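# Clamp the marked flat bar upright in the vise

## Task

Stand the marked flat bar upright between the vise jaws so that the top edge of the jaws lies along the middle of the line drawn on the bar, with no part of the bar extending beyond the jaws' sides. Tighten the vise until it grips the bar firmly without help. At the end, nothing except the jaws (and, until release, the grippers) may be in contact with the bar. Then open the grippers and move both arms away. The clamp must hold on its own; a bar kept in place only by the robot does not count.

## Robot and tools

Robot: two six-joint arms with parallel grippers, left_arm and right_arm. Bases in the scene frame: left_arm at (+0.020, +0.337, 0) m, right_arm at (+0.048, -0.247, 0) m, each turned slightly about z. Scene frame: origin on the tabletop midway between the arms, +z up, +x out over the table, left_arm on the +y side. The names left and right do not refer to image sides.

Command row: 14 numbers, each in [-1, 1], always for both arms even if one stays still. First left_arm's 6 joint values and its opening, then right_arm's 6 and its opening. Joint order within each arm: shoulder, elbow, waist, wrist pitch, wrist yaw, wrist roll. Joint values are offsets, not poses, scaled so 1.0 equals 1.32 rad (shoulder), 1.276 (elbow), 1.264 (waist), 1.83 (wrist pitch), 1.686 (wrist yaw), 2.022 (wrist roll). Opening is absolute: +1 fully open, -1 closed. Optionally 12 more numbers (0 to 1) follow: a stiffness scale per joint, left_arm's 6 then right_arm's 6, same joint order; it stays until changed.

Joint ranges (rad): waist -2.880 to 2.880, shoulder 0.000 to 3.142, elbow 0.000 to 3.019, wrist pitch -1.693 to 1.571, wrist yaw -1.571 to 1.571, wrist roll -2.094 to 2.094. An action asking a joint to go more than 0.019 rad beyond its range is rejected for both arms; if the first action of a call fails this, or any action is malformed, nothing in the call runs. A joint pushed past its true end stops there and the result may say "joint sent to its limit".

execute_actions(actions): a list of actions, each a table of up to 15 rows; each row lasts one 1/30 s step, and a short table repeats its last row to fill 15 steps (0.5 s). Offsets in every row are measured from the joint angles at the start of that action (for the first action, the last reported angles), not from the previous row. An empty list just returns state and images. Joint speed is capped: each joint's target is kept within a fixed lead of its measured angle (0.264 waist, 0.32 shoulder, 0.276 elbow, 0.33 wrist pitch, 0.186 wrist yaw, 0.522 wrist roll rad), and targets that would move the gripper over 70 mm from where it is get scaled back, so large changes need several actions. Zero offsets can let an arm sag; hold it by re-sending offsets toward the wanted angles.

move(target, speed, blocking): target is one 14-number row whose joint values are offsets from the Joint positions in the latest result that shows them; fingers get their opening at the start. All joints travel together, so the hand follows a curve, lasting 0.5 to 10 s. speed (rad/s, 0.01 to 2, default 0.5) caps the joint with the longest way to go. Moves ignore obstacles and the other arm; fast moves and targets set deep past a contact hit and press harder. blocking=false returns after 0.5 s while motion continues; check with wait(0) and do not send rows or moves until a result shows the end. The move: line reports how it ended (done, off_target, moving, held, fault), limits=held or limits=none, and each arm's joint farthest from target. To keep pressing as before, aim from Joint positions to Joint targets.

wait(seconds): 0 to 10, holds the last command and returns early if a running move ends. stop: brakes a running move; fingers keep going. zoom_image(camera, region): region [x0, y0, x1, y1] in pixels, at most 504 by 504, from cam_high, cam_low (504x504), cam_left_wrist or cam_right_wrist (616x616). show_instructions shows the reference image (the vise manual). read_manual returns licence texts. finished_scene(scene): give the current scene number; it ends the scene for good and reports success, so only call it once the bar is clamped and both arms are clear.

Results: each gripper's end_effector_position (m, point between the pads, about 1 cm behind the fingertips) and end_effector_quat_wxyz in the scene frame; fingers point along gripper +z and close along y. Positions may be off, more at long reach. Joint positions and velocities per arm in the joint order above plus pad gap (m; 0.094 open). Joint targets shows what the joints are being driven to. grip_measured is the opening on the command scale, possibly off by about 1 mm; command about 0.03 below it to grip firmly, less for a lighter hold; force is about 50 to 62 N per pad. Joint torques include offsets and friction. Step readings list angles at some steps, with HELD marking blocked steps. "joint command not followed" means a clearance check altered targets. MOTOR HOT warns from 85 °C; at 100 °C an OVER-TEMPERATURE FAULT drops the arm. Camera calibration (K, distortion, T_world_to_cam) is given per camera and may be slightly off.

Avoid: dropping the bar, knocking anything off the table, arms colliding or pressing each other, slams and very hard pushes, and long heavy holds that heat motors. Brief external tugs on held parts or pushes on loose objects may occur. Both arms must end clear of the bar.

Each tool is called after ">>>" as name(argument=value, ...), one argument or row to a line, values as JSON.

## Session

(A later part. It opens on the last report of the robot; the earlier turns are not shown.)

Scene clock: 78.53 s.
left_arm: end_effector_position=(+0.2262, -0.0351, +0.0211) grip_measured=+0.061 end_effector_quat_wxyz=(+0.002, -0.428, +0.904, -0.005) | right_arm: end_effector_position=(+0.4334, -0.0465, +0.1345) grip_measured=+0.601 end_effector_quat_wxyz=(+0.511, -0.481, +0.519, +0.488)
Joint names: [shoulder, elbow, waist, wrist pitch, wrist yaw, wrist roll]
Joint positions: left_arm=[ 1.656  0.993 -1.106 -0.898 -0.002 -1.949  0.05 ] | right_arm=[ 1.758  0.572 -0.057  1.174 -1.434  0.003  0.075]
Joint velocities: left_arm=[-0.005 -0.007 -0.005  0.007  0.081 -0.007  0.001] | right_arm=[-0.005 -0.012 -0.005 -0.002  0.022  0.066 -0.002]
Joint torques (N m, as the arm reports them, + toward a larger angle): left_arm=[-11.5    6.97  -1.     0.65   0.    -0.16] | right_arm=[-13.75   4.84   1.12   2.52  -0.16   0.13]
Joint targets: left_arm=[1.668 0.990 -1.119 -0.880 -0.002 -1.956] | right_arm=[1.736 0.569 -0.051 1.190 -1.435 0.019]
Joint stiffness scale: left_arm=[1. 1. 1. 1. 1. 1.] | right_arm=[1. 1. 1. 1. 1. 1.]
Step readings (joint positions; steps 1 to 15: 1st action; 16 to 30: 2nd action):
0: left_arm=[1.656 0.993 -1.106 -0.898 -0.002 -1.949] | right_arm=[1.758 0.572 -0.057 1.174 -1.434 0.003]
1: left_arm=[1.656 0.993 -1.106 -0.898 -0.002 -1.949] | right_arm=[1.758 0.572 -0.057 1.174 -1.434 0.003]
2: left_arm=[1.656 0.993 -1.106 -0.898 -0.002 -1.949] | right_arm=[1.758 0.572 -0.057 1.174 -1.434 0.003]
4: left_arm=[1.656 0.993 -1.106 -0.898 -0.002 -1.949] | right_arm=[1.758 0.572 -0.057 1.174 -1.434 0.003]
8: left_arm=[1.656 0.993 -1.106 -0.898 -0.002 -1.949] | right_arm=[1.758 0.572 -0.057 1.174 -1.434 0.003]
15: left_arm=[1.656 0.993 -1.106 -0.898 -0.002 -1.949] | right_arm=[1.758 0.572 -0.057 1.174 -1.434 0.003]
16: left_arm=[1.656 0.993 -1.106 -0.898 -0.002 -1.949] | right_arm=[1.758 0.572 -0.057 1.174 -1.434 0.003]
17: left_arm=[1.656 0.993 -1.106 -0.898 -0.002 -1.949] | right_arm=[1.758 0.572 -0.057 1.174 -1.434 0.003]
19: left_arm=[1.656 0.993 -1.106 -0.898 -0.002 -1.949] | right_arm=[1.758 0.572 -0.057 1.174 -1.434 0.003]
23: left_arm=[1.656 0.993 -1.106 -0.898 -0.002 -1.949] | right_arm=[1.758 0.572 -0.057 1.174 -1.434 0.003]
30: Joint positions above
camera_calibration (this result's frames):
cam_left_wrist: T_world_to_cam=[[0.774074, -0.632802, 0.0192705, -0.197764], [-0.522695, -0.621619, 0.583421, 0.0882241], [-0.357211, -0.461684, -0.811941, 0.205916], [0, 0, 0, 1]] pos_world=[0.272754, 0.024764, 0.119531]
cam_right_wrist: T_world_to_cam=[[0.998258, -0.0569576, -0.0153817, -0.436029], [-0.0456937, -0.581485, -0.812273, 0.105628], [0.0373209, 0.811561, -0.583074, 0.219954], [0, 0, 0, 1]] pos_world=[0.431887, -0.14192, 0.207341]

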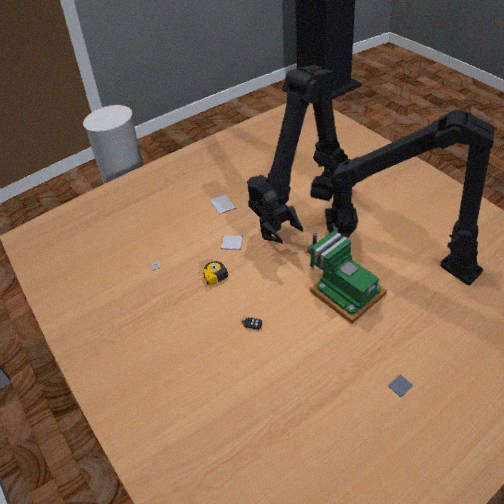

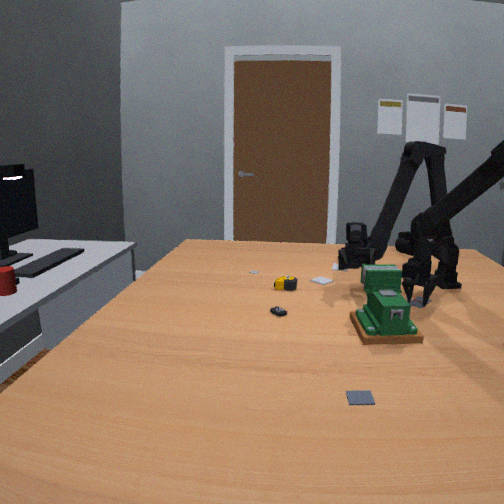

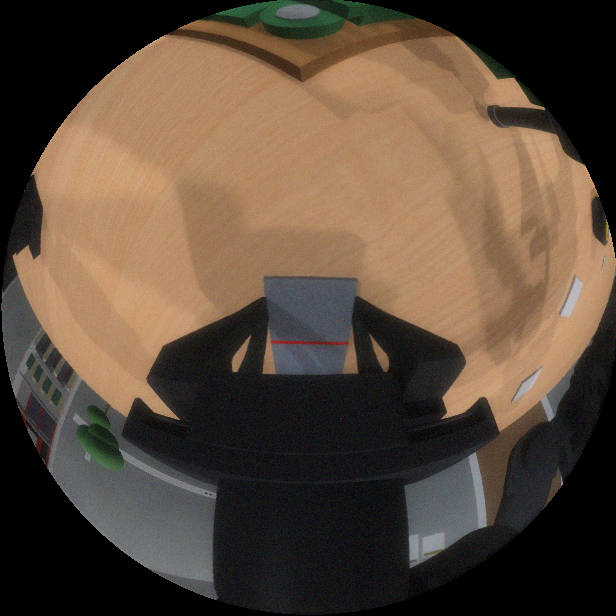

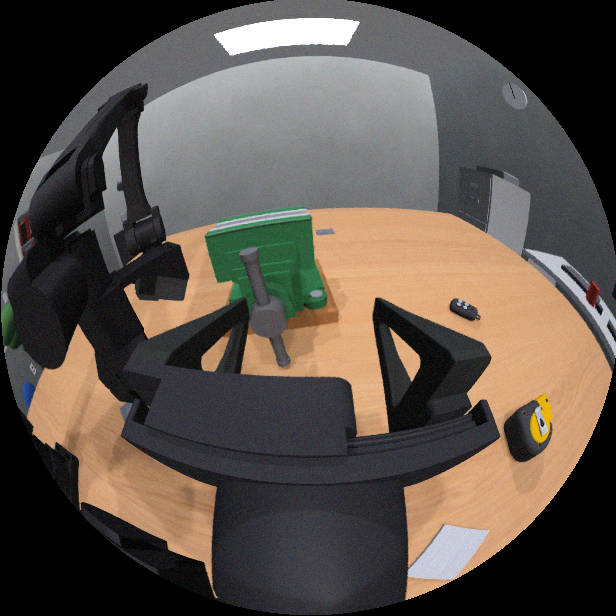

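>>> execute_actions(
  actions=[
    [[-0.006,0,-0.006,0.005,0,-0.0035,0.35,-0.0170,-0.003,0.004,0.0087,-0.0006,0.008,0.6]],
    [[-0.004,0,0.004,-0.003,0,-0.0035,0.35,-0.0170,-0.003,0.004,0.0087,-0.0006,0.008,0.6],[-0.004,0,0.008,-0.006,0,-0.0035,0.35,-0.0170,-0.003,0.004,0.0087,-0.0006,0.008,0.6],[-0.004,0,0.011,-0.009,0,-0.0035,0.35,-0.0170,-0.003,0.004,0.0087,-0.0006,0.008,0.6],[-0.004,0,0.014,-0.011,0,-0.0035,0.35,-0.0170,-0.003,0.004,0.0087,-0.0006,0.008,0.6],[-0.004,0,0.016,-0.013,0,-0.0035,0.35,-0.0170,-0.003,0.004,0.0087,-0.0006,0.008,0.6],[-0.004,0,0.018,-0.0148,0,-0.0035,0.35,-0.0170,-0.003,0.004,0.0087,-0.0006,0.008,0.6],[-0.004,0,0.0198,-0.0148,0,-0.0035,0.35,-0.0170,-0.003,0.004,0.0087,-0.0006,0.008,0.6]],
  ],
)

Scene clock: 88.00 s.
left_arm: end_effector_position=(+0.2288, -0.0312, +0.0210) grip_measured=+0.347 end_effector_quat_wxyz=(+0.001, -0.433, +0.901, -0.000) | right_arm: end_effector_position=(+0.4334, -0.0465, +0.1345) grip_measured=+0.601 end_effector_quat_wxyz=(+0.510, -0.481, +0.519, +0.489)
Joint names: [shoulder, elbow, waist, wrist pitch, wrist yaw, wrist roll]
Joint positions: left_arm=[ 1.656  0.993 -1.096 -0.907 -0.002 -1.949  0.063] | right_arm=[ 1.758  0.572 -0.057  1.174 -1.434  0.004  0.075]
Joint velocities: left_arm=[-0.005  0.002  0.005  0.007 -0.066 -0.081 -0.001] | right_arm=[-0.005 -0.007 -0.005 -0.002  0.022 -0.051  0.   ]
Joint torques (N m, as the arm reports them, + toward a larger angle): left_arm=[-13.19   7.05   1.65  -0.77   0.06  -0.14] | right_arm=[-13.79   4.84   1.12   2.51  -0.16   0.13]
Joint targets: left_arm=[1.651 0.993 -1.081 -0.925 -0.002 -1.956] | right_arm=[1.736 0.569 -0.051 1.190 -1.435 0.020]
Joint stiffness scale: left_arm=[1. 1. 1. 1. 1. 1.] | right_arm=[1. 1. 1. 1. 1. 1.]
Step readings (joint positions; steps 1 to 15: 1st action; 16 to 30: 2nd action):
0: left_arm=[1.656 0.993 -1.106 -0.898 -0.002 -1.949] | right_arm=[1.758 0.572 -0.057 1.174 -1.434 0.003]
1: left_arm=[1.656 0.993 -1.106 -0.898 -0.002 -1.949] | right_arm=[1.758 0.572 -0.057 1.174 -1.434 0.003]
2: left_arm=[1.656 0.993 -1.106 -0.898 -0.002 -1.949] | right_arm=[1.758 0.572 -0.057 1.174 -1.434 0.003]
4: left_arm=[1.656 0.993 -1.106 -0.898 -0.002 -1.949] | right_arm=[1.758 0.572 -0.057 1.174 -1.434 0.003]
8: left_arm=[1.656 0.993 -1.106 -0.898 -0.002 -1.949] | right_arm=[1.758 0.572 -0.057 1.174 -1.434 0.003]
15: left_arm=[1.656 0.993 -1.106 -0.898 -0.002 -1.949] | right_arm=[1.758 0.572 -0.057 1.174 -1.434 0.004]
16: left_arm=[1.656 0.993 -1.106 -0.898 -0.002 -1.949] | right_arm=[1.758 0.572 -0.057 1.174 -1.434 0.004]
17: left_arm=[1.656 0.993 -1.106 -0.898 -0.002 -1.949] | right_arm=[1.758 0.572 -0.057 1.174 -1.434 0.004]
19: left_arm=[1.656 0.993 -1.105 -0.898 -0.002 -1.949] | right_arm=[1.758 0.572 -0.057 1.174 -1.434 0.004]
23: left_arm=[1.656 0.993 -1.101 -0.905 -0.002 -1.949] | right_arm=[1.758 0.572 -0.057 1.174 -1.434 0.004]
30: Joint positions above
camera_calibration (this result's frames):
cam_left_wrist: T_world_to_cam=[[0.780378, -0.625209, 0.0111179, -0.198324], [-0.513979, -0.631212, 0.580859, 0.0898044], [-0.356141, -0.459004, -0.813928, 0.20854], [0, 0, 0, 1]] pos_world=[0.275195, 0.0284121, 0.119778]
cam_right_wrist: T_world_to_cam=[[0.99824, -0.0569584, -0.016526, -0.435867], [-0.0466227, -0.581429, -0.81226, 0.106032], [0.0366564, 0.811601, -0.583061, 0.220242], [0, 0, 0, 1]] pos_world=[0.43197, -0.141925, 0.207337]

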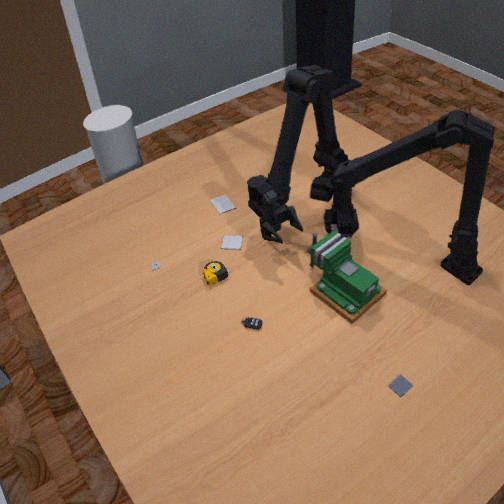

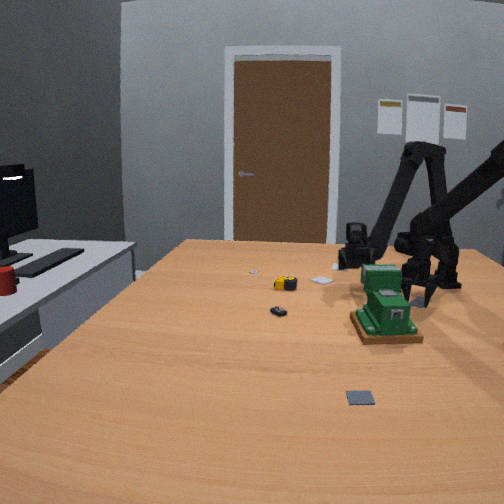

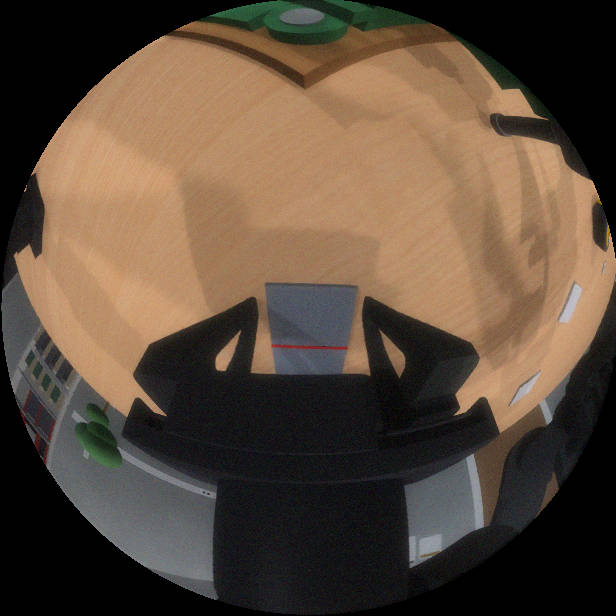

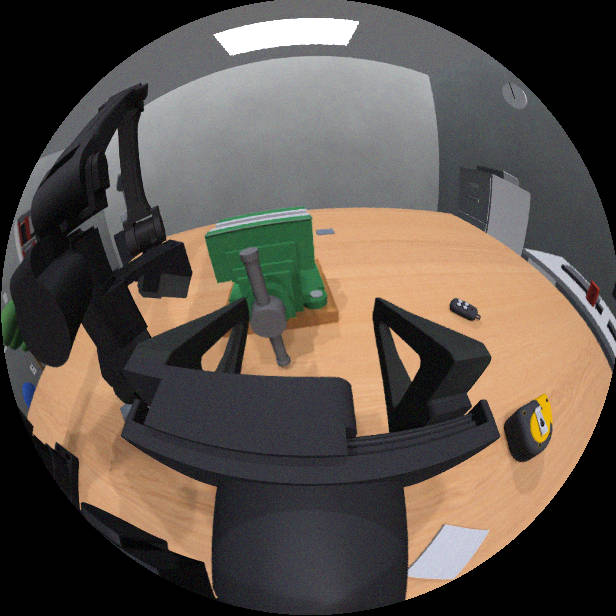

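>>> execute_actions(
  actions=[
    [[0.010,0,0.006,-0.004,0,-0.0035,0.30,-0.0170,-0.003,0.004,0.0087,-0.0006,0.007,0.6],[0.010,0,0.006,-0.004,0,-0.0035,0.27,-0.0170,-0.003,0.004,0.0087,-0.0006,0.007,0.6],[0.010,0,0.006,-0.004,0,-0.0035,0.24,-0.0170,-0.003,0.004,0.0087,-0.0006,0.007,0.6],[0.010,0,0.006,-0.004,0,-0.0035,0.21,-0.0170,-0.003,0.004,0.0087,-0.0006,0.007,0.6],[0.010,0,0.006,-0.004,0,-0.0035,0.18,-0.0170,-0.003,0.004,0.0087,-0.0006,0.007,0.6],[0.010,0,0.006,-0.004,0,-0.0035,0.16,-0.0170,-0.003,0.004,0.0087,-0.0006,0.007,0.6],[0.010,0,0.006,-0.004,0,-0.0035,0.14,-0.0170,-0.003,0.004,0.0087,-0.0006,0.007,0.6],[0.010,0,0.006,-0.004,0,-0.0035,0.12,-0.0170,-0.003,0.004,0.0087,-0.0006,0.007,0.6],[0.010,0,0.006,-0.004,0,-0.0035,0.10,-0.0170,-0.003,0.004,0.0087,-0.0006,0.007,0.6],[0.010,0,0.006,-0.004,0,-0.0035,0.085,-0.0170,-0.003,0.004,0.0087,-0.0006,0.007,0.6],[0.010,0,0.006,-0.004,0,-0.0035,0.07,-0.0170,-0.003,0.004,0.0087,-0.0006,0.007,0.6],[0.010,0,0.006,-0.004,0,-0.0035,0.055,-0.0170,-0.003,0.004,0.0087,-0.0006,0.007,0.6],[0.010,0,0.006,-0.004,0,-0.0035,0.04,-0.0170,-0.003,0.004,0.0087,-0.0006,0.007,0.6],[0.010,0,0.006,-0.004,0,-0.0035,0.02,-0.0170,-0.003,0.004,0.0087,-0.0006,0.007,0.6],[0.010,0,0.006,-0.004,0,-0.0035,0.01,-0.0170,-0.003,0.004,0.0087,-0.0006,0.007,0.6]],
    [[0.010,0,0.006,-0.004,0,-0.0035,0.01,-0.0170,-0.003,0.004,0.0087,-0.0006,0.007,0.6]],
  ],
)

Scene clock: 92.80 s.
left_arm: end_effector_position=(+0.2288, -0.0312, +0.0210) grip_measured=+0.032 end_effector_quat_wxyz=(+0.001, -0.433, +0.901, -0.000) | right_arm: end_effector_position=(+0.4334, -0.0465, +0.1345) grip_measured=+0.601 end_effector_quat_wxyz=(+0.510, -0.481, +0.519, +0.489)
Joint names: [shoulder, elbow, waist, wrist pitch, wrist yaw, wrist roll]
Joint positions: left_arm=[ 1.656  0.993 -1.096 -0.907 -0.002 -1.95   0.048] | right_arm=[ 1.758  0.572 -0.057  1.174 -1.434  0.004  0.075]
Joint velocities: left_arm=[-0.005 -0.007 -0.005  0.002 -0.037 -0.007  0.001] | right_arm=[ 0.005  0.007 -0.005 -0.002 -0.022 -0.037 -0.   ]
Joint torques (N m, as the arm reports them, + toward a larger angle): left_arm=[-12.1    6.95   0.96  -0.27   0.    -0.16] | right_arm=[-13.76   4.84   1.15   2.51  -0.16   0.11]
Joint targets: left_arm=[1.669 0.993 -1.088 -0.914 -0.002 -1.957] | right_arm=[1.736 0.569 -0.051 1.190 -1.435 0.018]
Joint stiffness scale: left_arm=[1. 1. 1. 1. 1. 1.] | right_arm=[1. 1. 1. 1. 1. 1.]
Step readings (joint positions; steps 1 to 15: 1st action; 16 to 30: 2nd action):
0: left_arm=[1.656 0.993 -1.096 -0.907 -0.002 -1.949] | right_arm=[1.758 0.572 -0.057 1.174 -1.434 0.004]
1: left_arm=[1.656 0.993 -1.096 -0.907 -0.002 -1.949] | right_arm=[1.758 0.572 -0.057 1.174 -1.434 0.004]
2: left_arm=[1.656 0.993 -1.096 -0.907 -0.002 -1.949] | right_arm=[1.758 0.572 -0.057 1.174 -1.434 0.004]
4: left_arm=[1.656 0.993 -1.096 -0.907 -0.002 -1.949] | right_arm=[1.758 0.572 -0.057 1.174 -1.434 0.004]
8: left_arm=[1.656 0.993 -1.096 -0.907 -0.002 -1.949] | right_arm=[1.758 0.572 -0.057 1.174 -1.434 0.004]
15: left_arm=[1.656 0.993 -1.096 -0.907 -0.002 -1.950] | right_arm=[1.758 0.572 -0.057 1.174 -1.434 0.004]
16: left_arm=[1.656 0.993 -1.096 -0.907 -0.002 -1.950] | right_arm=[1.758 0.572 -0.057 1.174 -1.434 0.004]
17: left_arm=[1.656 0.993 -1.096 -0.907 -0.002 -1.950] | right_arm=[1.758 0.572 -0.057 1.174 -1.434 0.004]
19: left_arm=[1.656 0.993 -1.096 -0.907 -0.002 -1.950] | right_arm=[1.758 0.572 -0.057 1.174 -1.434 0.004]
23: left_arm=[1.656 0.993 -1.096 -0.907 -0.002 -1.950] | right_arm=[1.758 0.572 -0.057 1.174 -1.434 0.004]
30: Joint positions above
camera_calibration (this result's frames):
cam_left_wrist: T_world_to_cam=[[0.780616, -0.624912, 0.0111186, -0.19837], [-0.513738, -0.631408, 0.580859, 0.0897432], [-0.355965, -0.45914, -0.813928, 0.208496], [0, 0, 0, 1]] pos_world=[0.275172, 0.0284299, 0.119778]
cam_right_wrist: T_world_to_cam=[[0.99824, -0.0569584, -0.016526, -0.435867], [-0.0466227, -0.581429, -0.81226, 0.106032], [0.0366564, 0.811601, -0.583061, 0.220242], [0, 0, 0, 1]] pos_world=[0.43197, -0.141925, 0.207337]

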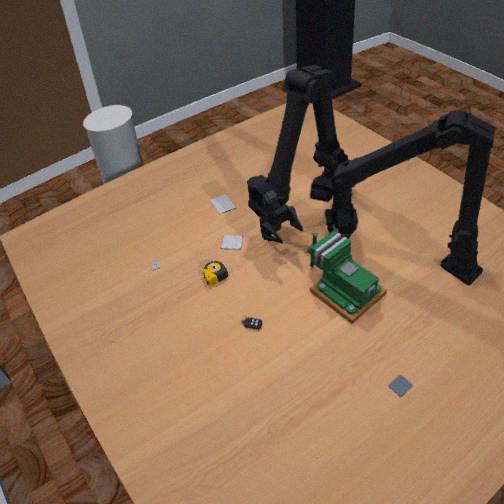

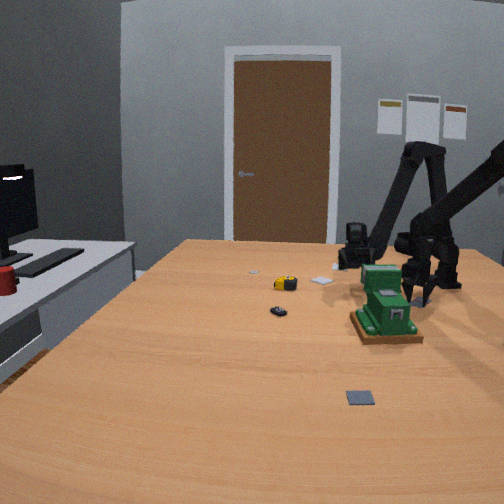

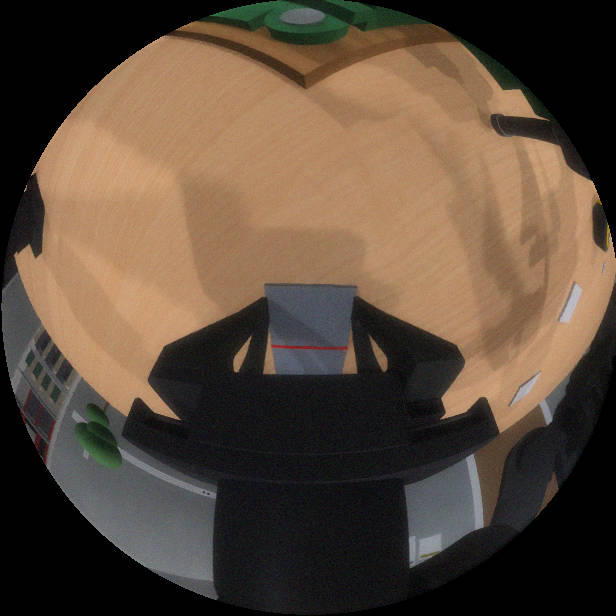

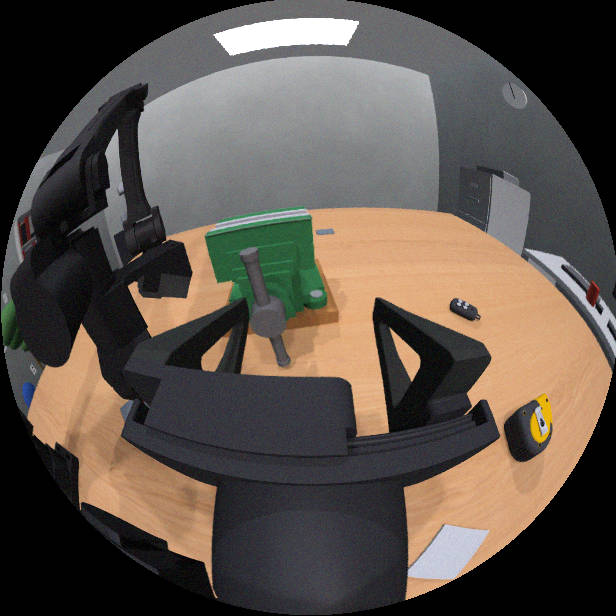

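>>> zoom_image(
  camera="cam_left_wrist",
  region=[230, 260, 390, 390],
)

Region (230, 260, 390, 390) of cam_left_wrist's 616x616 image, scaled by 3.150, with more detail than that image has; it fills the top 410 rows of this view, and the rest is white.

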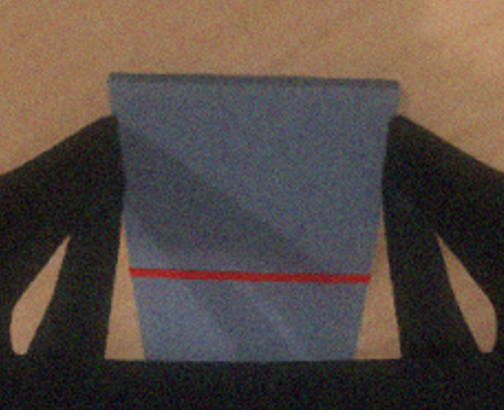

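>>> execute_actions(
  actions=[
    [[0.004,0,0.004,-0.003,0,-0.0035,-0.03,-0.0170,-0.003,0.004,0.0087,-0.0006,0.007,0.6]],
  ],
)

>>> zoom_image(
  camera="cam_left_wrist",
  region=[230, 260, 390, 390],
)

Scene clock: 102.23 s.
left_arm: end_effector_position=(+0.2288, -0.0312, +0.0210) grip_measured=+0.032 end_effector_quat_wxyz=(+0.001, -0.433, +0.901, -0.000) | right_arm: end_effector_position=(+0.4334, -0.0465, +0.1345) grip_measured=+0.601 end_effector_quat_wxyz=(+0.510, -0.481, +0.519, +0.489)
Joint names: [shoulder, elbow, waist, wrist pitch, wrist yaw, wrist roll]
Joint positions: left_arm=[ 1.656  0.993 -1.096 -0.907 -0.002 -1.95   0.048] | right_arm=[ 1.758  0.572 -0.057  1.174 -1.434  0.004  0.075]
Joint velocities: left_arm=[-0.024 -0.002 -0.005 -0.007 -0.066  0.066 -0.001] | right_arm=[ 0.005 -0.002  0.005 -0.007 -0.037 -0.095 -0.   ]
Joint torques (N m, as the arm reports them, + toward a larger angle): left_arm=[-12.39   7.01   0.76  -0.26  -0.06  -0.13] | right_arm=[-13.79   4.84   1.12   2.51  -0.16   0.11]
Joint targets: left_arm=[1.661 0.993 -1.091 -0.912 -0.002 -1.957] | right_arm=[1.736 0.569 -0.051 1.190 -1.435 0.018]
Joint stiffness scale: left_arm=[1. 1. 1. 1. 1. 1.] | right_arm=[1. 1. 1. 1. 1. 1.]
Step readings (joint positions):
0: left_arm=[1.656 0.993 -1.096 -0.907 -0.002 -1.950] | right_arm=[1.758 0.572 -0.057 1.174 -1.434 0.004]
1: left_arm=[1.656 0.993 -1.096 -0.907 -0.002 -1.950] | right_arm=[1.758 0.572 -0.057 1.174 -1.434 0.004]
2: left_arm=[1.656 0.993 -1.096 -0.907 -0.002 -1.950] | right_arm=[1.758 0.572 -0.057 1.174 -1.434 0.004]
4: left_arm=[1.656 0.993 -1.096 -0.907 -0.002 -1.950] | right_arm=[1.758 0.572 -0.057 1.174 -1.434 0.004]
8: left_arm=[1.656 0.993 -1.096 -0.907 -0.002 -1.950] | right_arm=[1.758 0.572 -0.057 1.174 -1.434 0.004]
15: Joint positions above
camera_calibration (this result's frames):
cam_left_wrist: T_world_to_cam=[[0.780616, -0.624912, 0.0111186, -0.19837], [-0.513738, -0.631408, 0.580859, 0.0897432], [-0.355965, -0.45914, -0.813928, 0.208496], [0, 0, 0, 1]] pos_world=[0.275172, 0.0284299, 0.119778]
cam_right_wrist: T_world_to_cam=[[0.99824, -0.0569584, -0.016526, -0.435867], [-0.0466227, -0.581429, -0.81226, 0.106032], [0.0366564, 0.811601, -0.583061, 0.220242], [0, 0, 0, 1]] pos_world=[0.43197, -0.141925, 0.207337]

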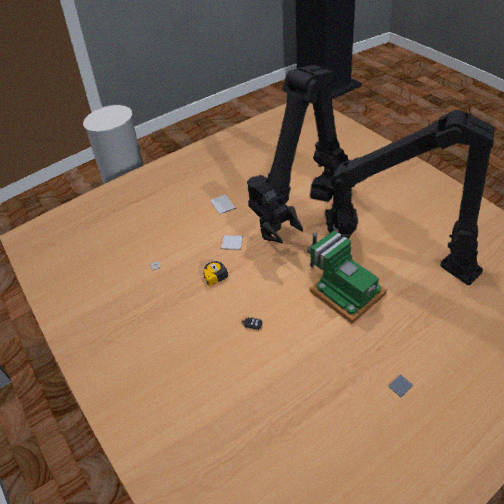

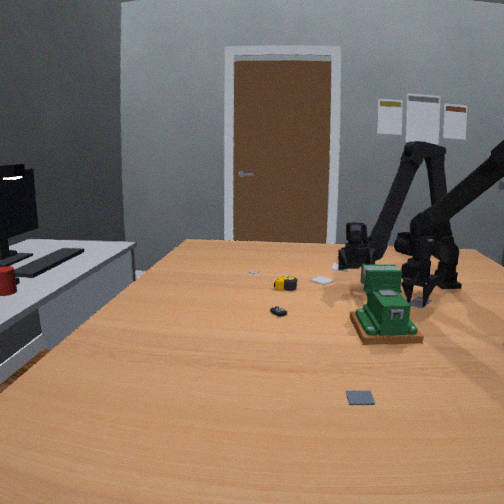

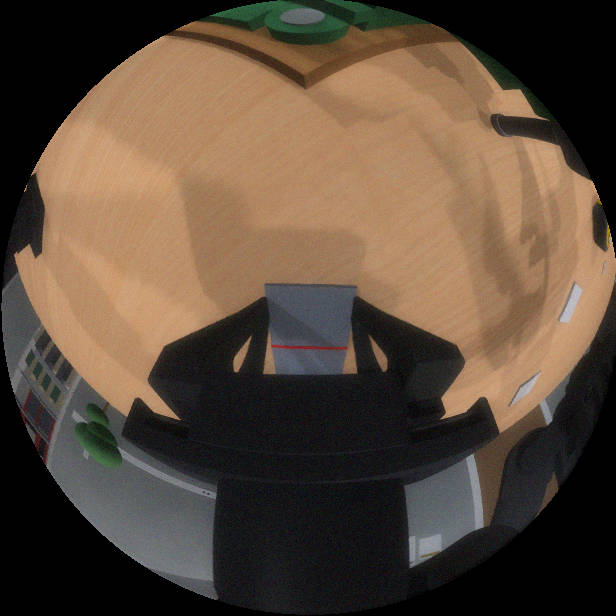

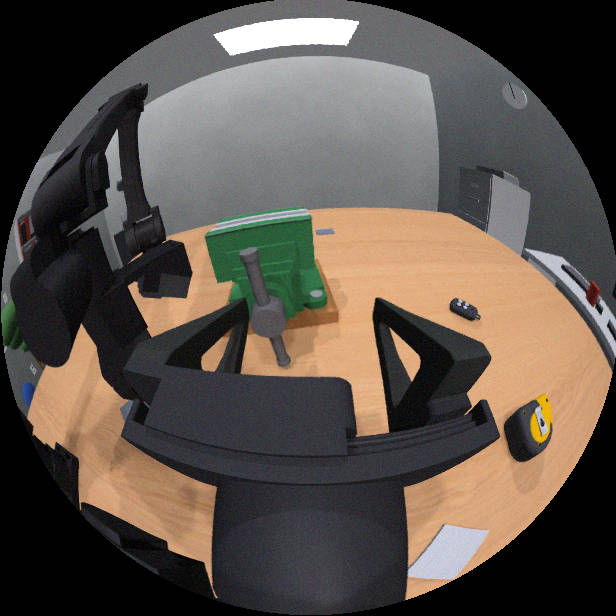

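Region (230, 260, 390, 390) of cam_left_wrist's 616x616 image, scaled by 3.150, with more detail than that image has; it fills the top 410 rows of this view, and the rest is white.

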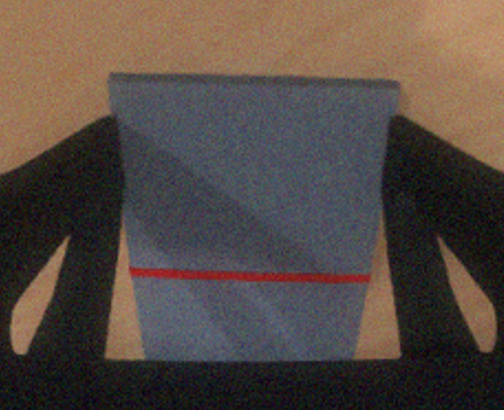

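>>> move(
  target=[-0.3292,0.1792,0.004,-0.3667,0,0.9753,-0.03,0.1302,0.002,0.0479,0.0972,-0.0688,-0.129,0.6],
  speed=0.9,
)

Scene clock: 126.20 s.
left_arm: end_effector_position=(+0.1824, +0.0504, +0.2439) grip_measured=+0.031 end_effector_quat_wxyz=(-0.017, +0.509, +0.860, +0.011) | right_arm: end_effector_position=(+0.4096, -0.0332, +0.1064) grip_measured=+0.601 end_effector_quat_wxyz=(+0.527, -0.557, +0.435, +0.471)
Joint names: [shoulder, elbow, waist, wrist pitch, wrist yaw, wrist roll]
Joint positions: left_arm=[ 1.227  1.173 -1.096 -1.559 -0.002  0.015  0.048] | right_arm=[ 1.864  0.572 -0.021  1.296 -1.523 -0.173  0.075]
Joint velocities: left_arm=[-0.015  0.017  0.005  0.012 -0.066 -0.037 -0.   ] | right_arm=[ 0.005  0.007 -0.015 -0.017 -0.037  0.037  0.   ]
Joint torques (N m, as the arm reports them, + toward a larger angle): left_arm=[-8.62 12.39  0.07 -0.82  0.11  0.  ] | right_arm=[-12.38   4.05   0.61   1.67  -0.1   -0.02]
Joint targets: left_arm=[1.221 1.221 -1.091 -1.577 -0.002 0.023] | right_arm=[1.863 0.572 -0.021 1.296 -1.523 -0.172]
Joint stiffness scale: left_arm=[1. 1. 1. 1. 1. 1.] | right_arm=[1. 1. 1. 1. 1. 1.]
move: held (right_arm), off_target (left_arm); limits=held; held on 38 of 94 steps (right_arm), including the last (right_arm); left_arm: farthest joint: the elbow, 0.049 radians from its target (0.229 radians at the start); right_arm: farthest joint: the wrist roll, 0.084 radians from its target (0.261 radians at the start)
joint command not followed: on one or more control steps a check withheld the commanded joint targets of the right arm, and it was not sent them on those steps. On the call's last step the targets were still withheld.
cause: the commanded joint targets would bring two parts of the arm too close to each other (its wrist (the part past the wrist pitch) and its wrist camera, with the wrist yaw and the wrist roll between them); next, command targets that bring no two parts of the arm closer together.
camera_calibration (this result's frames):
cam_left_wrist: T_world_to_cam=[[-0.8763, -0.481709, 0.00735186, 0.182324], [-0.375581, 0.692636, 0.615788, -0.112486], [-0.301723, 0.536854, -0.787878, 0.344342], [0, 0, 0, 1]] pos_world=[0.221419, -0.0191222, 0.339226]
cam_right_wrist: T_world_to_cam=[[0.981998, 0.0670212, 0.1766, -0.42164], [0.182904, -0.570893, -0.800392, -0.00510467], [0.0471763, 0.818284, -0.572875, 0.188795], [0, 0, 0, 1]] pos_world=[0.406077, -0.129143, 0.178532]

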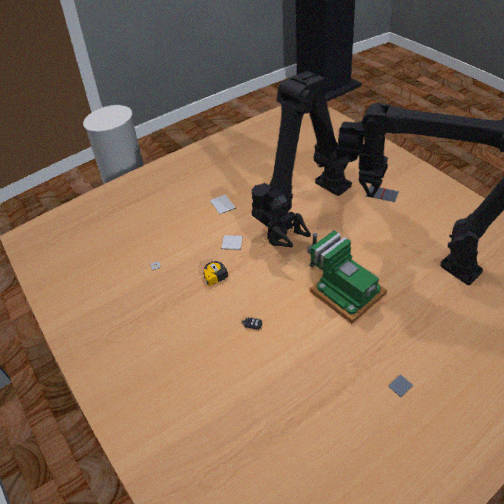

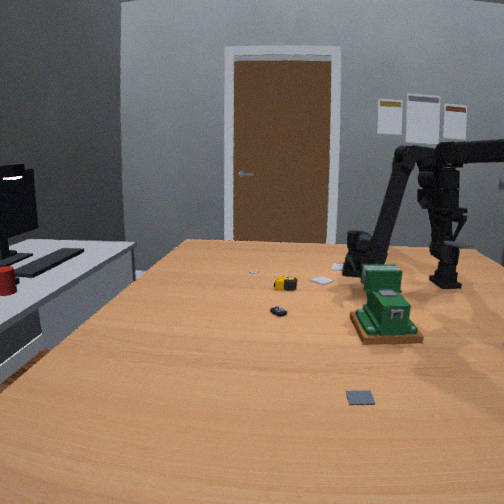

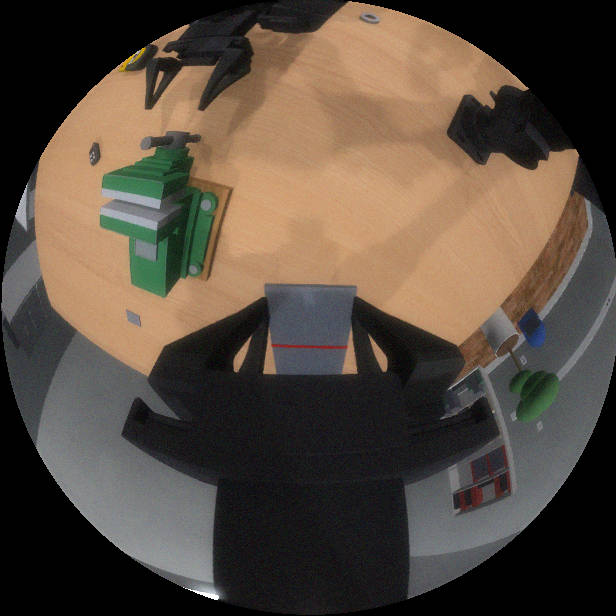

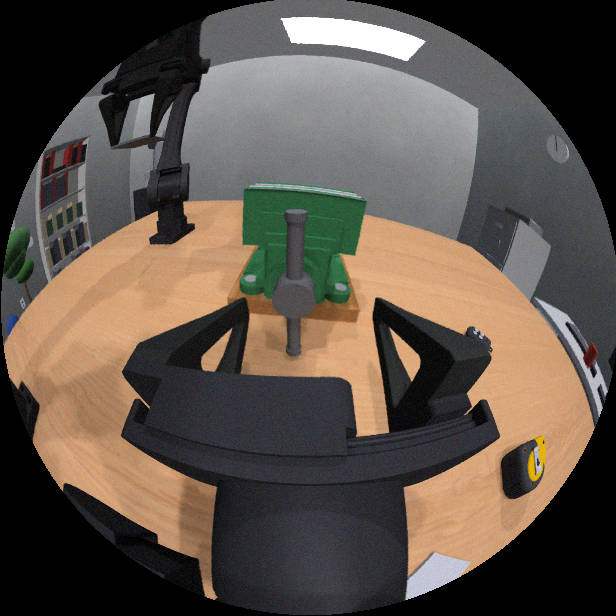

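>>> move(
  target=[0.0212,-0.3362,0.5733,0.9723,0.6336,0.004,-0.03,0.0634,0.0571,0.0277,0.0310,0.0498,0.0,0.6],
  speed=0.8,
)

Scene clock: 137.77 s.
left_arm: end_effector_position=(+0.3940, +0.0467, +0.2766) grip_measured=+0.031 end_effector_quat_wxyz=(+0.434, +0.414, +0.636, -0.485) | right_arm: end_effector_position=(+0.4338, -0.0218, +0.0986) grip_measured=+0.601 end_effector_quat_wxyz=(+0.549, -0.550, +0.441, +0.448)
Joint names: [shoulder, elbow, waist, wrist pitch, wrist yaw, wrist roll]
Joint positions: left_arm=[ 1.244  0.739 -0.377  0.188  1.061  0.016  0.048] | right_arm=[ 1.919  0.619  0.003  1.338 -1.442 -0.173  0.075]
Joint velocities: left_arm=[-0.024 -0.022 -0.024  0.007 -0.051  0.051  0.   ] | right_arm=[ 0.015 -0.012  0.015  0.002 -0.007 -0.007  0.   ]
Joint torques (N m, as the arm reports them, + toward a larger angle): left_arm=[-6.99  9.44  1.78  2.07  0.49  0.01] | right_arm=[-10.7    6.44   1.67   2.46   0.02  -0.02]
Joint targets: left_arm=[1.255 0.744 -0.371 0.220 1.066 0.023] | right_arm=[1.948 0.645 0.014 1.353 -1.439 -0.173]
Joint stiffness scale: left_arm=[1. 1. 1. 1. 1. 1.] | right_arm=[1. 1. 1. 1. 1. 1.]
move: off_target (left_arm, right_arm); limits=none; left_arm: farthest joint: the wrist pitch, 0.032 radians from its target (1.779 radians at the start); right_arm: farthest joint: the shoulder, 0.028 radians from its target (0.084 radians at the start)
camera_calibration (this result's frames):
cam_left_wrist: T_world_to_cam=[[-0.949762, -0.176701, 0.258319, 0.31101], [-0.309306, 0.655909, -0.688558, 0.285838], [-0.0477652, -0.733866, -0.677613, 0.364733], [0, 0, 0, 1]] pos_world=[0.401219, 0.135137, 0.363624]
cam_right_wrist: T_world_to_cam=[[0.977977, 0.0094449, 0.208499, -0.447419], [0.175682, -0.576583, -0.797927, -0.00648972], [0.112681, 0.816984, -0.565544, 0.144635], [0, 0, 0, 1]] pos_world=[0.422408, -0.11768, 0.169906]

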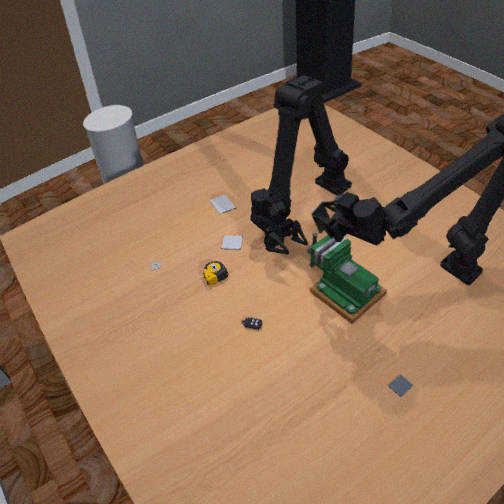

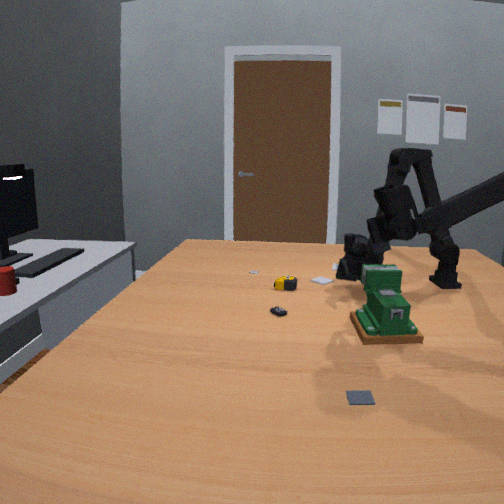

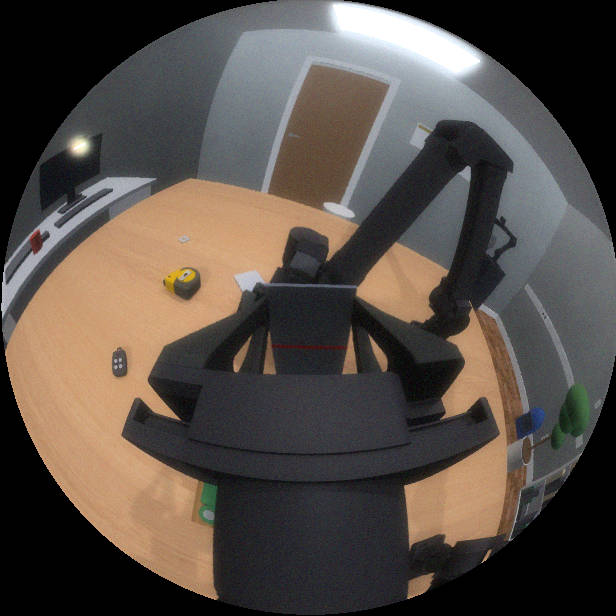

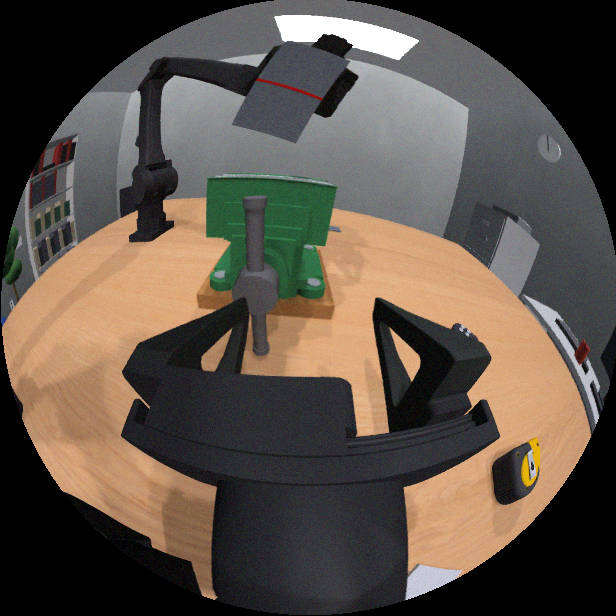

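>>> move(
  target=[0.0751,-0.1050,0.1274,0.3132,0.1358,-0.0218,-0.03,0.025,-0.0313,0.0087,0.001,0.0018,0.0,0.85],
  speed=0.5,
)

Scene clock: 142.23 s.
left_arm: end_effector_position=(+0.3869, +0.0991, +0.2577) grip_measured=+0.031 end_effector_quat_wxyz=(+0.518, +0.469, +0.530, -0.481) | right_arm: end_effector_position=(+0.4221, -0.0234, +0.0906) grip_measured=+0.849 end_effector_quat_wxyz=(+0.540, -0.543, +0.453, +0.457)
Joint names: [shoulder, elbow, waist, wrist pitch, wrist yaw, wrist roll]
Joint positions: left_arm=[ 1.335  0.599 -0.228  0.731  1.287 -0.02   0.048] | right_arm=[ 1.924  0.588  0.003  1.338 -1.441 -0.173  0.087]
Joint velocities: left_arm=[-0.005 -0.022  0.005 -0.002  0.066  0.007  0.   ] | right_arm=[-0.005  0.012 -0.015 -0.002 -0.081 -0.037  0.   ]
Joint torques (N m, as the arm reports them, + toward a larger angle): left_arm=[-8.3   8.45  0.3   2.02  0.28 -0.09] | right_arm=[-10.4    2.87   1.71   1.84  -0.01  -0.03]
Joint targets: left_arm=[1.343 0.605 -0.216 0.761 1.290 -0.028] | right_arm=[1.952 0.579 0.014 1.339 -1.439 -0.173]
Joint stiffness scale: left_arm=[1. 1. 1. 1. 1. 1.] | right_arm=[1. 1. 1. 1. 1. 1.]
move: off_target (left_arm, right_arm); limits=none; left_arm: farthest joint: the wrist pitch, 0.030 radians from its target (0.573 radians at the start); right_arm: farthest joint: the shoulder, 0.028 radians from its target (0.033 radians at the start)
camera_calibration (this result's frames):
cam_left_wrist: T_world_to_cam=[[-0.995796, -0.0883087, 0.0243148, 0.387785], [-0.0711972, 0.579259, -0.812028, 0.183486], [0.0576247, -0.810346, -0.583111, 0.332504], [0, 0, 0, 1]] pos_world=[0.380058, 0.197402, 0.333454]
cam_right_wrist: T_world_to_cam=[[0.984899, 0.0100235, 0.172841, -0.434015], [0.146456, -0.58064, -0.800879, 0.00077235], [0.0923308, 0.814099, -0.57334, 0.151989], [0, 0, 0, 1]] pos_world=[0.413314, -0.118935, 0.162775]

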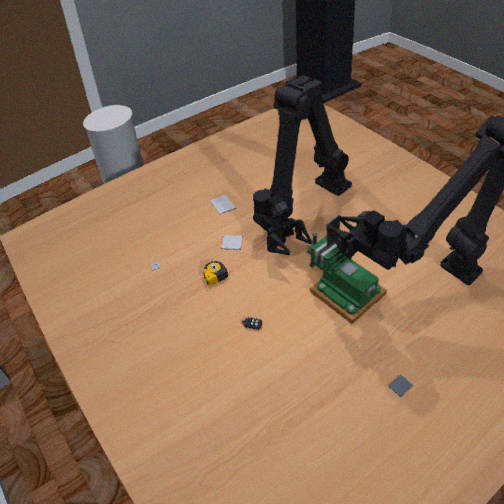

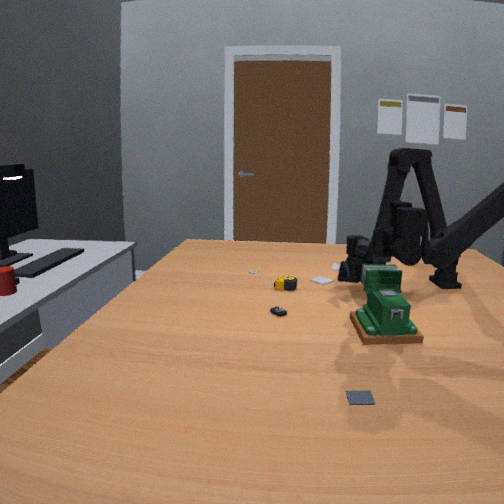

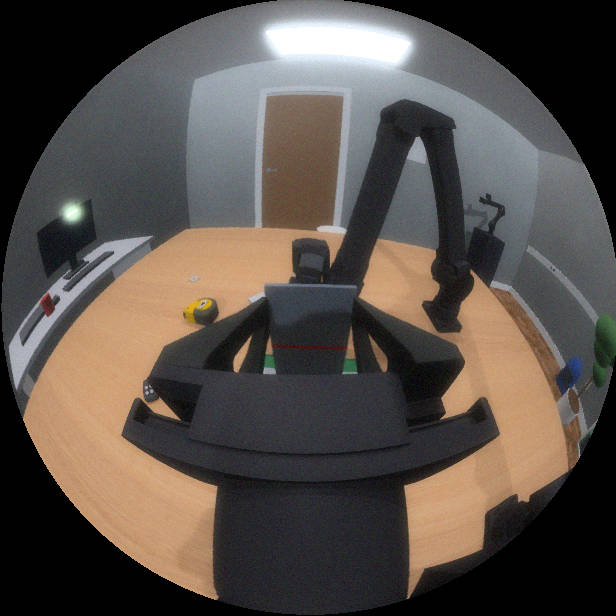

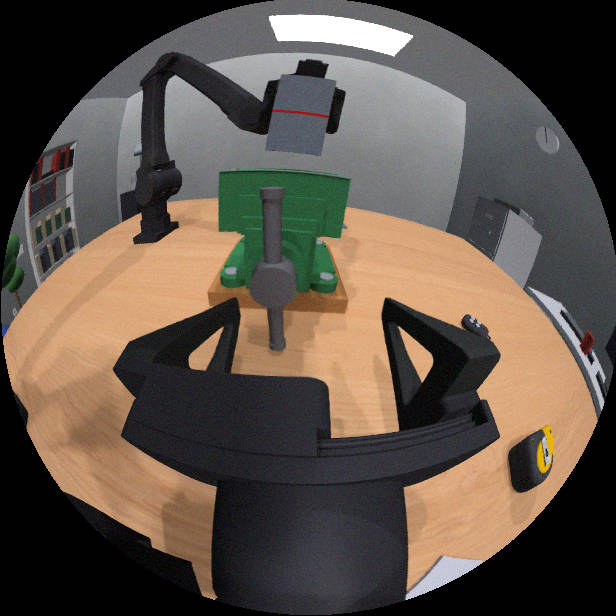

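>>> move(
  target=[0.006,0.0047,0.0095,0.0164,0.0018,-0.004,-0.03,0.018,-0.005,0.0847,0.0005,0.001,0.0,0.85],
  speed=0.12,
)

>>> zoom_image(
  camera="cam_high",
  region=[270, 190, 400, 320],
)

Scene clock: 144.83 s.
left_arm: end_effector_position=(+0.3862, +0.0993, +0.2564) grip_measured=+0.031 end_effector_quat_wxyz=(+0.517, +0.468, +0.531, -0.482) | right_arm: end_effector_position=(+0.3981, +0.0127, +0.0906) grip_measured=+0.849 end_effector_quat_wxyz=(+0.516, -0.565, +0.425, +0.483)
Joint names: [shoulder, elbow, waist, wrist pitch, wrist yaw, wrist roll]
Joint positions: left_arm=[ 1.335  0.596 -0.228  0.731  1.287 -0.02   0.048] | right_arm=[ 1.924  0.588  0.103  1.338 -1.441 -0.173  0.087]
Joint velocities: left_arm=[ 0.005  0.007 -0.015 -0.017  0.007  0.095 -0.001] | right_arm=[-0.005  0.012 -0.015  0.012 -0.022  0.037  0.001]
Joint torques (N m, as the arm reports them, + toward a larger angle): left_arm=[-8.29  8.49  0.53  2.07  0.25 -0.13] | right_arm=[-10.78   3.07   1.66   1.81  -0.04  -0.03]
Joint targets: left_arm=[1.342 0.605 -0.216 0.761 1.290 -0.028] | right_arm=[1.948 0.581 0.111 1.339 -1.440 -0.173]
Joint stiffness scale: left_arm=[1. 1. 1. 1. 1. 1.] | right_arm=[1. 1. 1. 1. 1. 1.]
move: off_target (left_arm, right_arm); limits=none; left_arm: farthest joint: the wrist pitch, 0.030 radians from its target (0.030 radians at the start); right_arm: farthest joint: the shoulder, 0.023 radians from its target (0.023 radians at the start)
camera_calibration (this result's frames):
cam_left_wrist: T_world_to_cam=[[-0.995709, -0.0883231, 0.0276328, 0.386175], [-0.0739404, 0.579686, -0.811478, 0.183219], [0.0556539, -0.810039, -0.583729, 0.332835], [0, 0, 0, 1]] pos_world=[0.379541, 0.197508, 0.332293]
cam_right_wrist: T_world_to_cam=[[0.979025, 0.107874, 0.172841, -0.409597], [0.203447, -0.563207, -0.800879, 0.00236587], [0.0109515, 0.819244, -0.57334, 0.157124], [0, 0, 0, 1]] pos_world=[0.398803, -0.083206, 0.162775]

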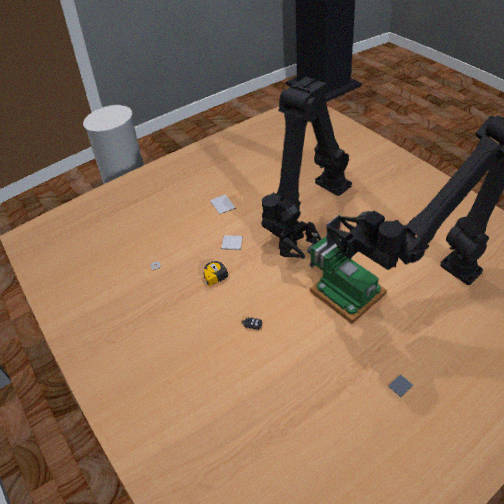

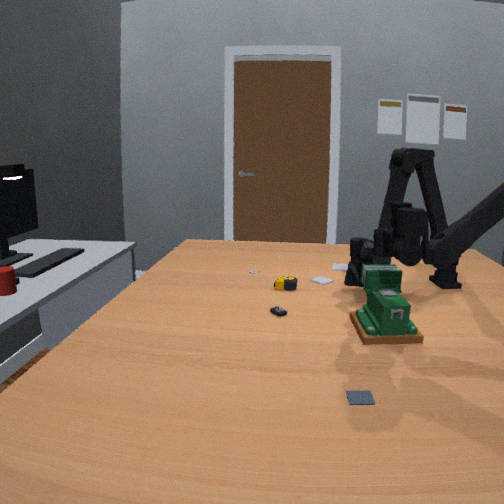

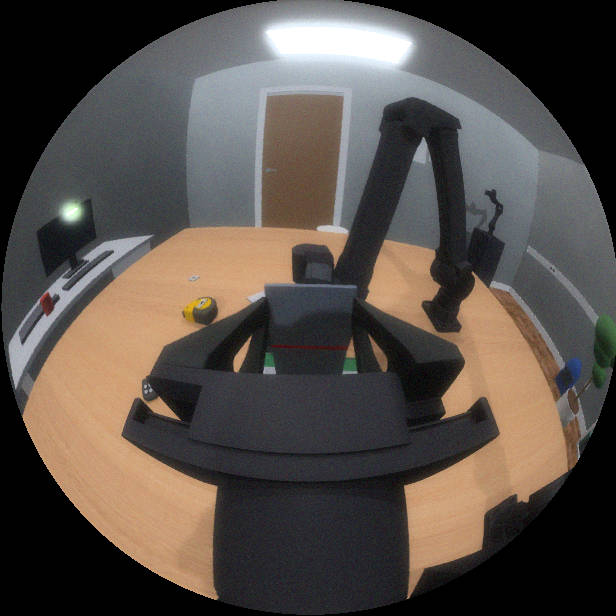

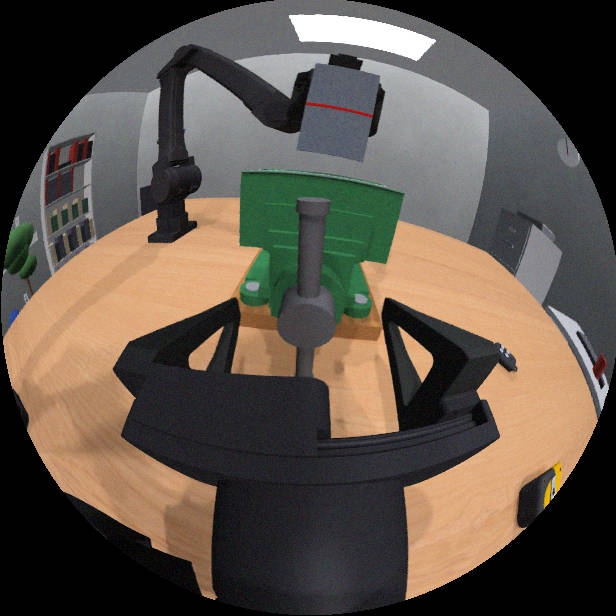

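Region (270, 190, 400, 320) of cam_high's 504x504 image, scaled by 3.877, with more detail than that image has.

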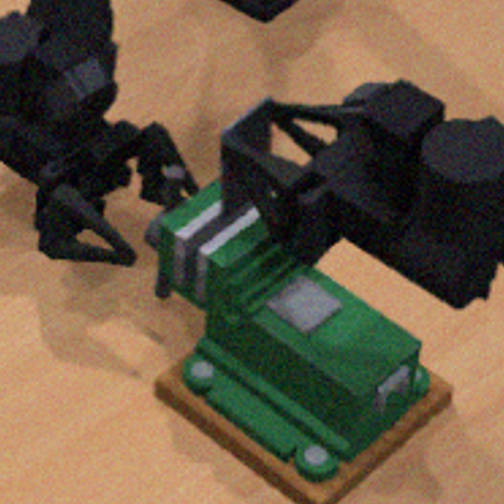

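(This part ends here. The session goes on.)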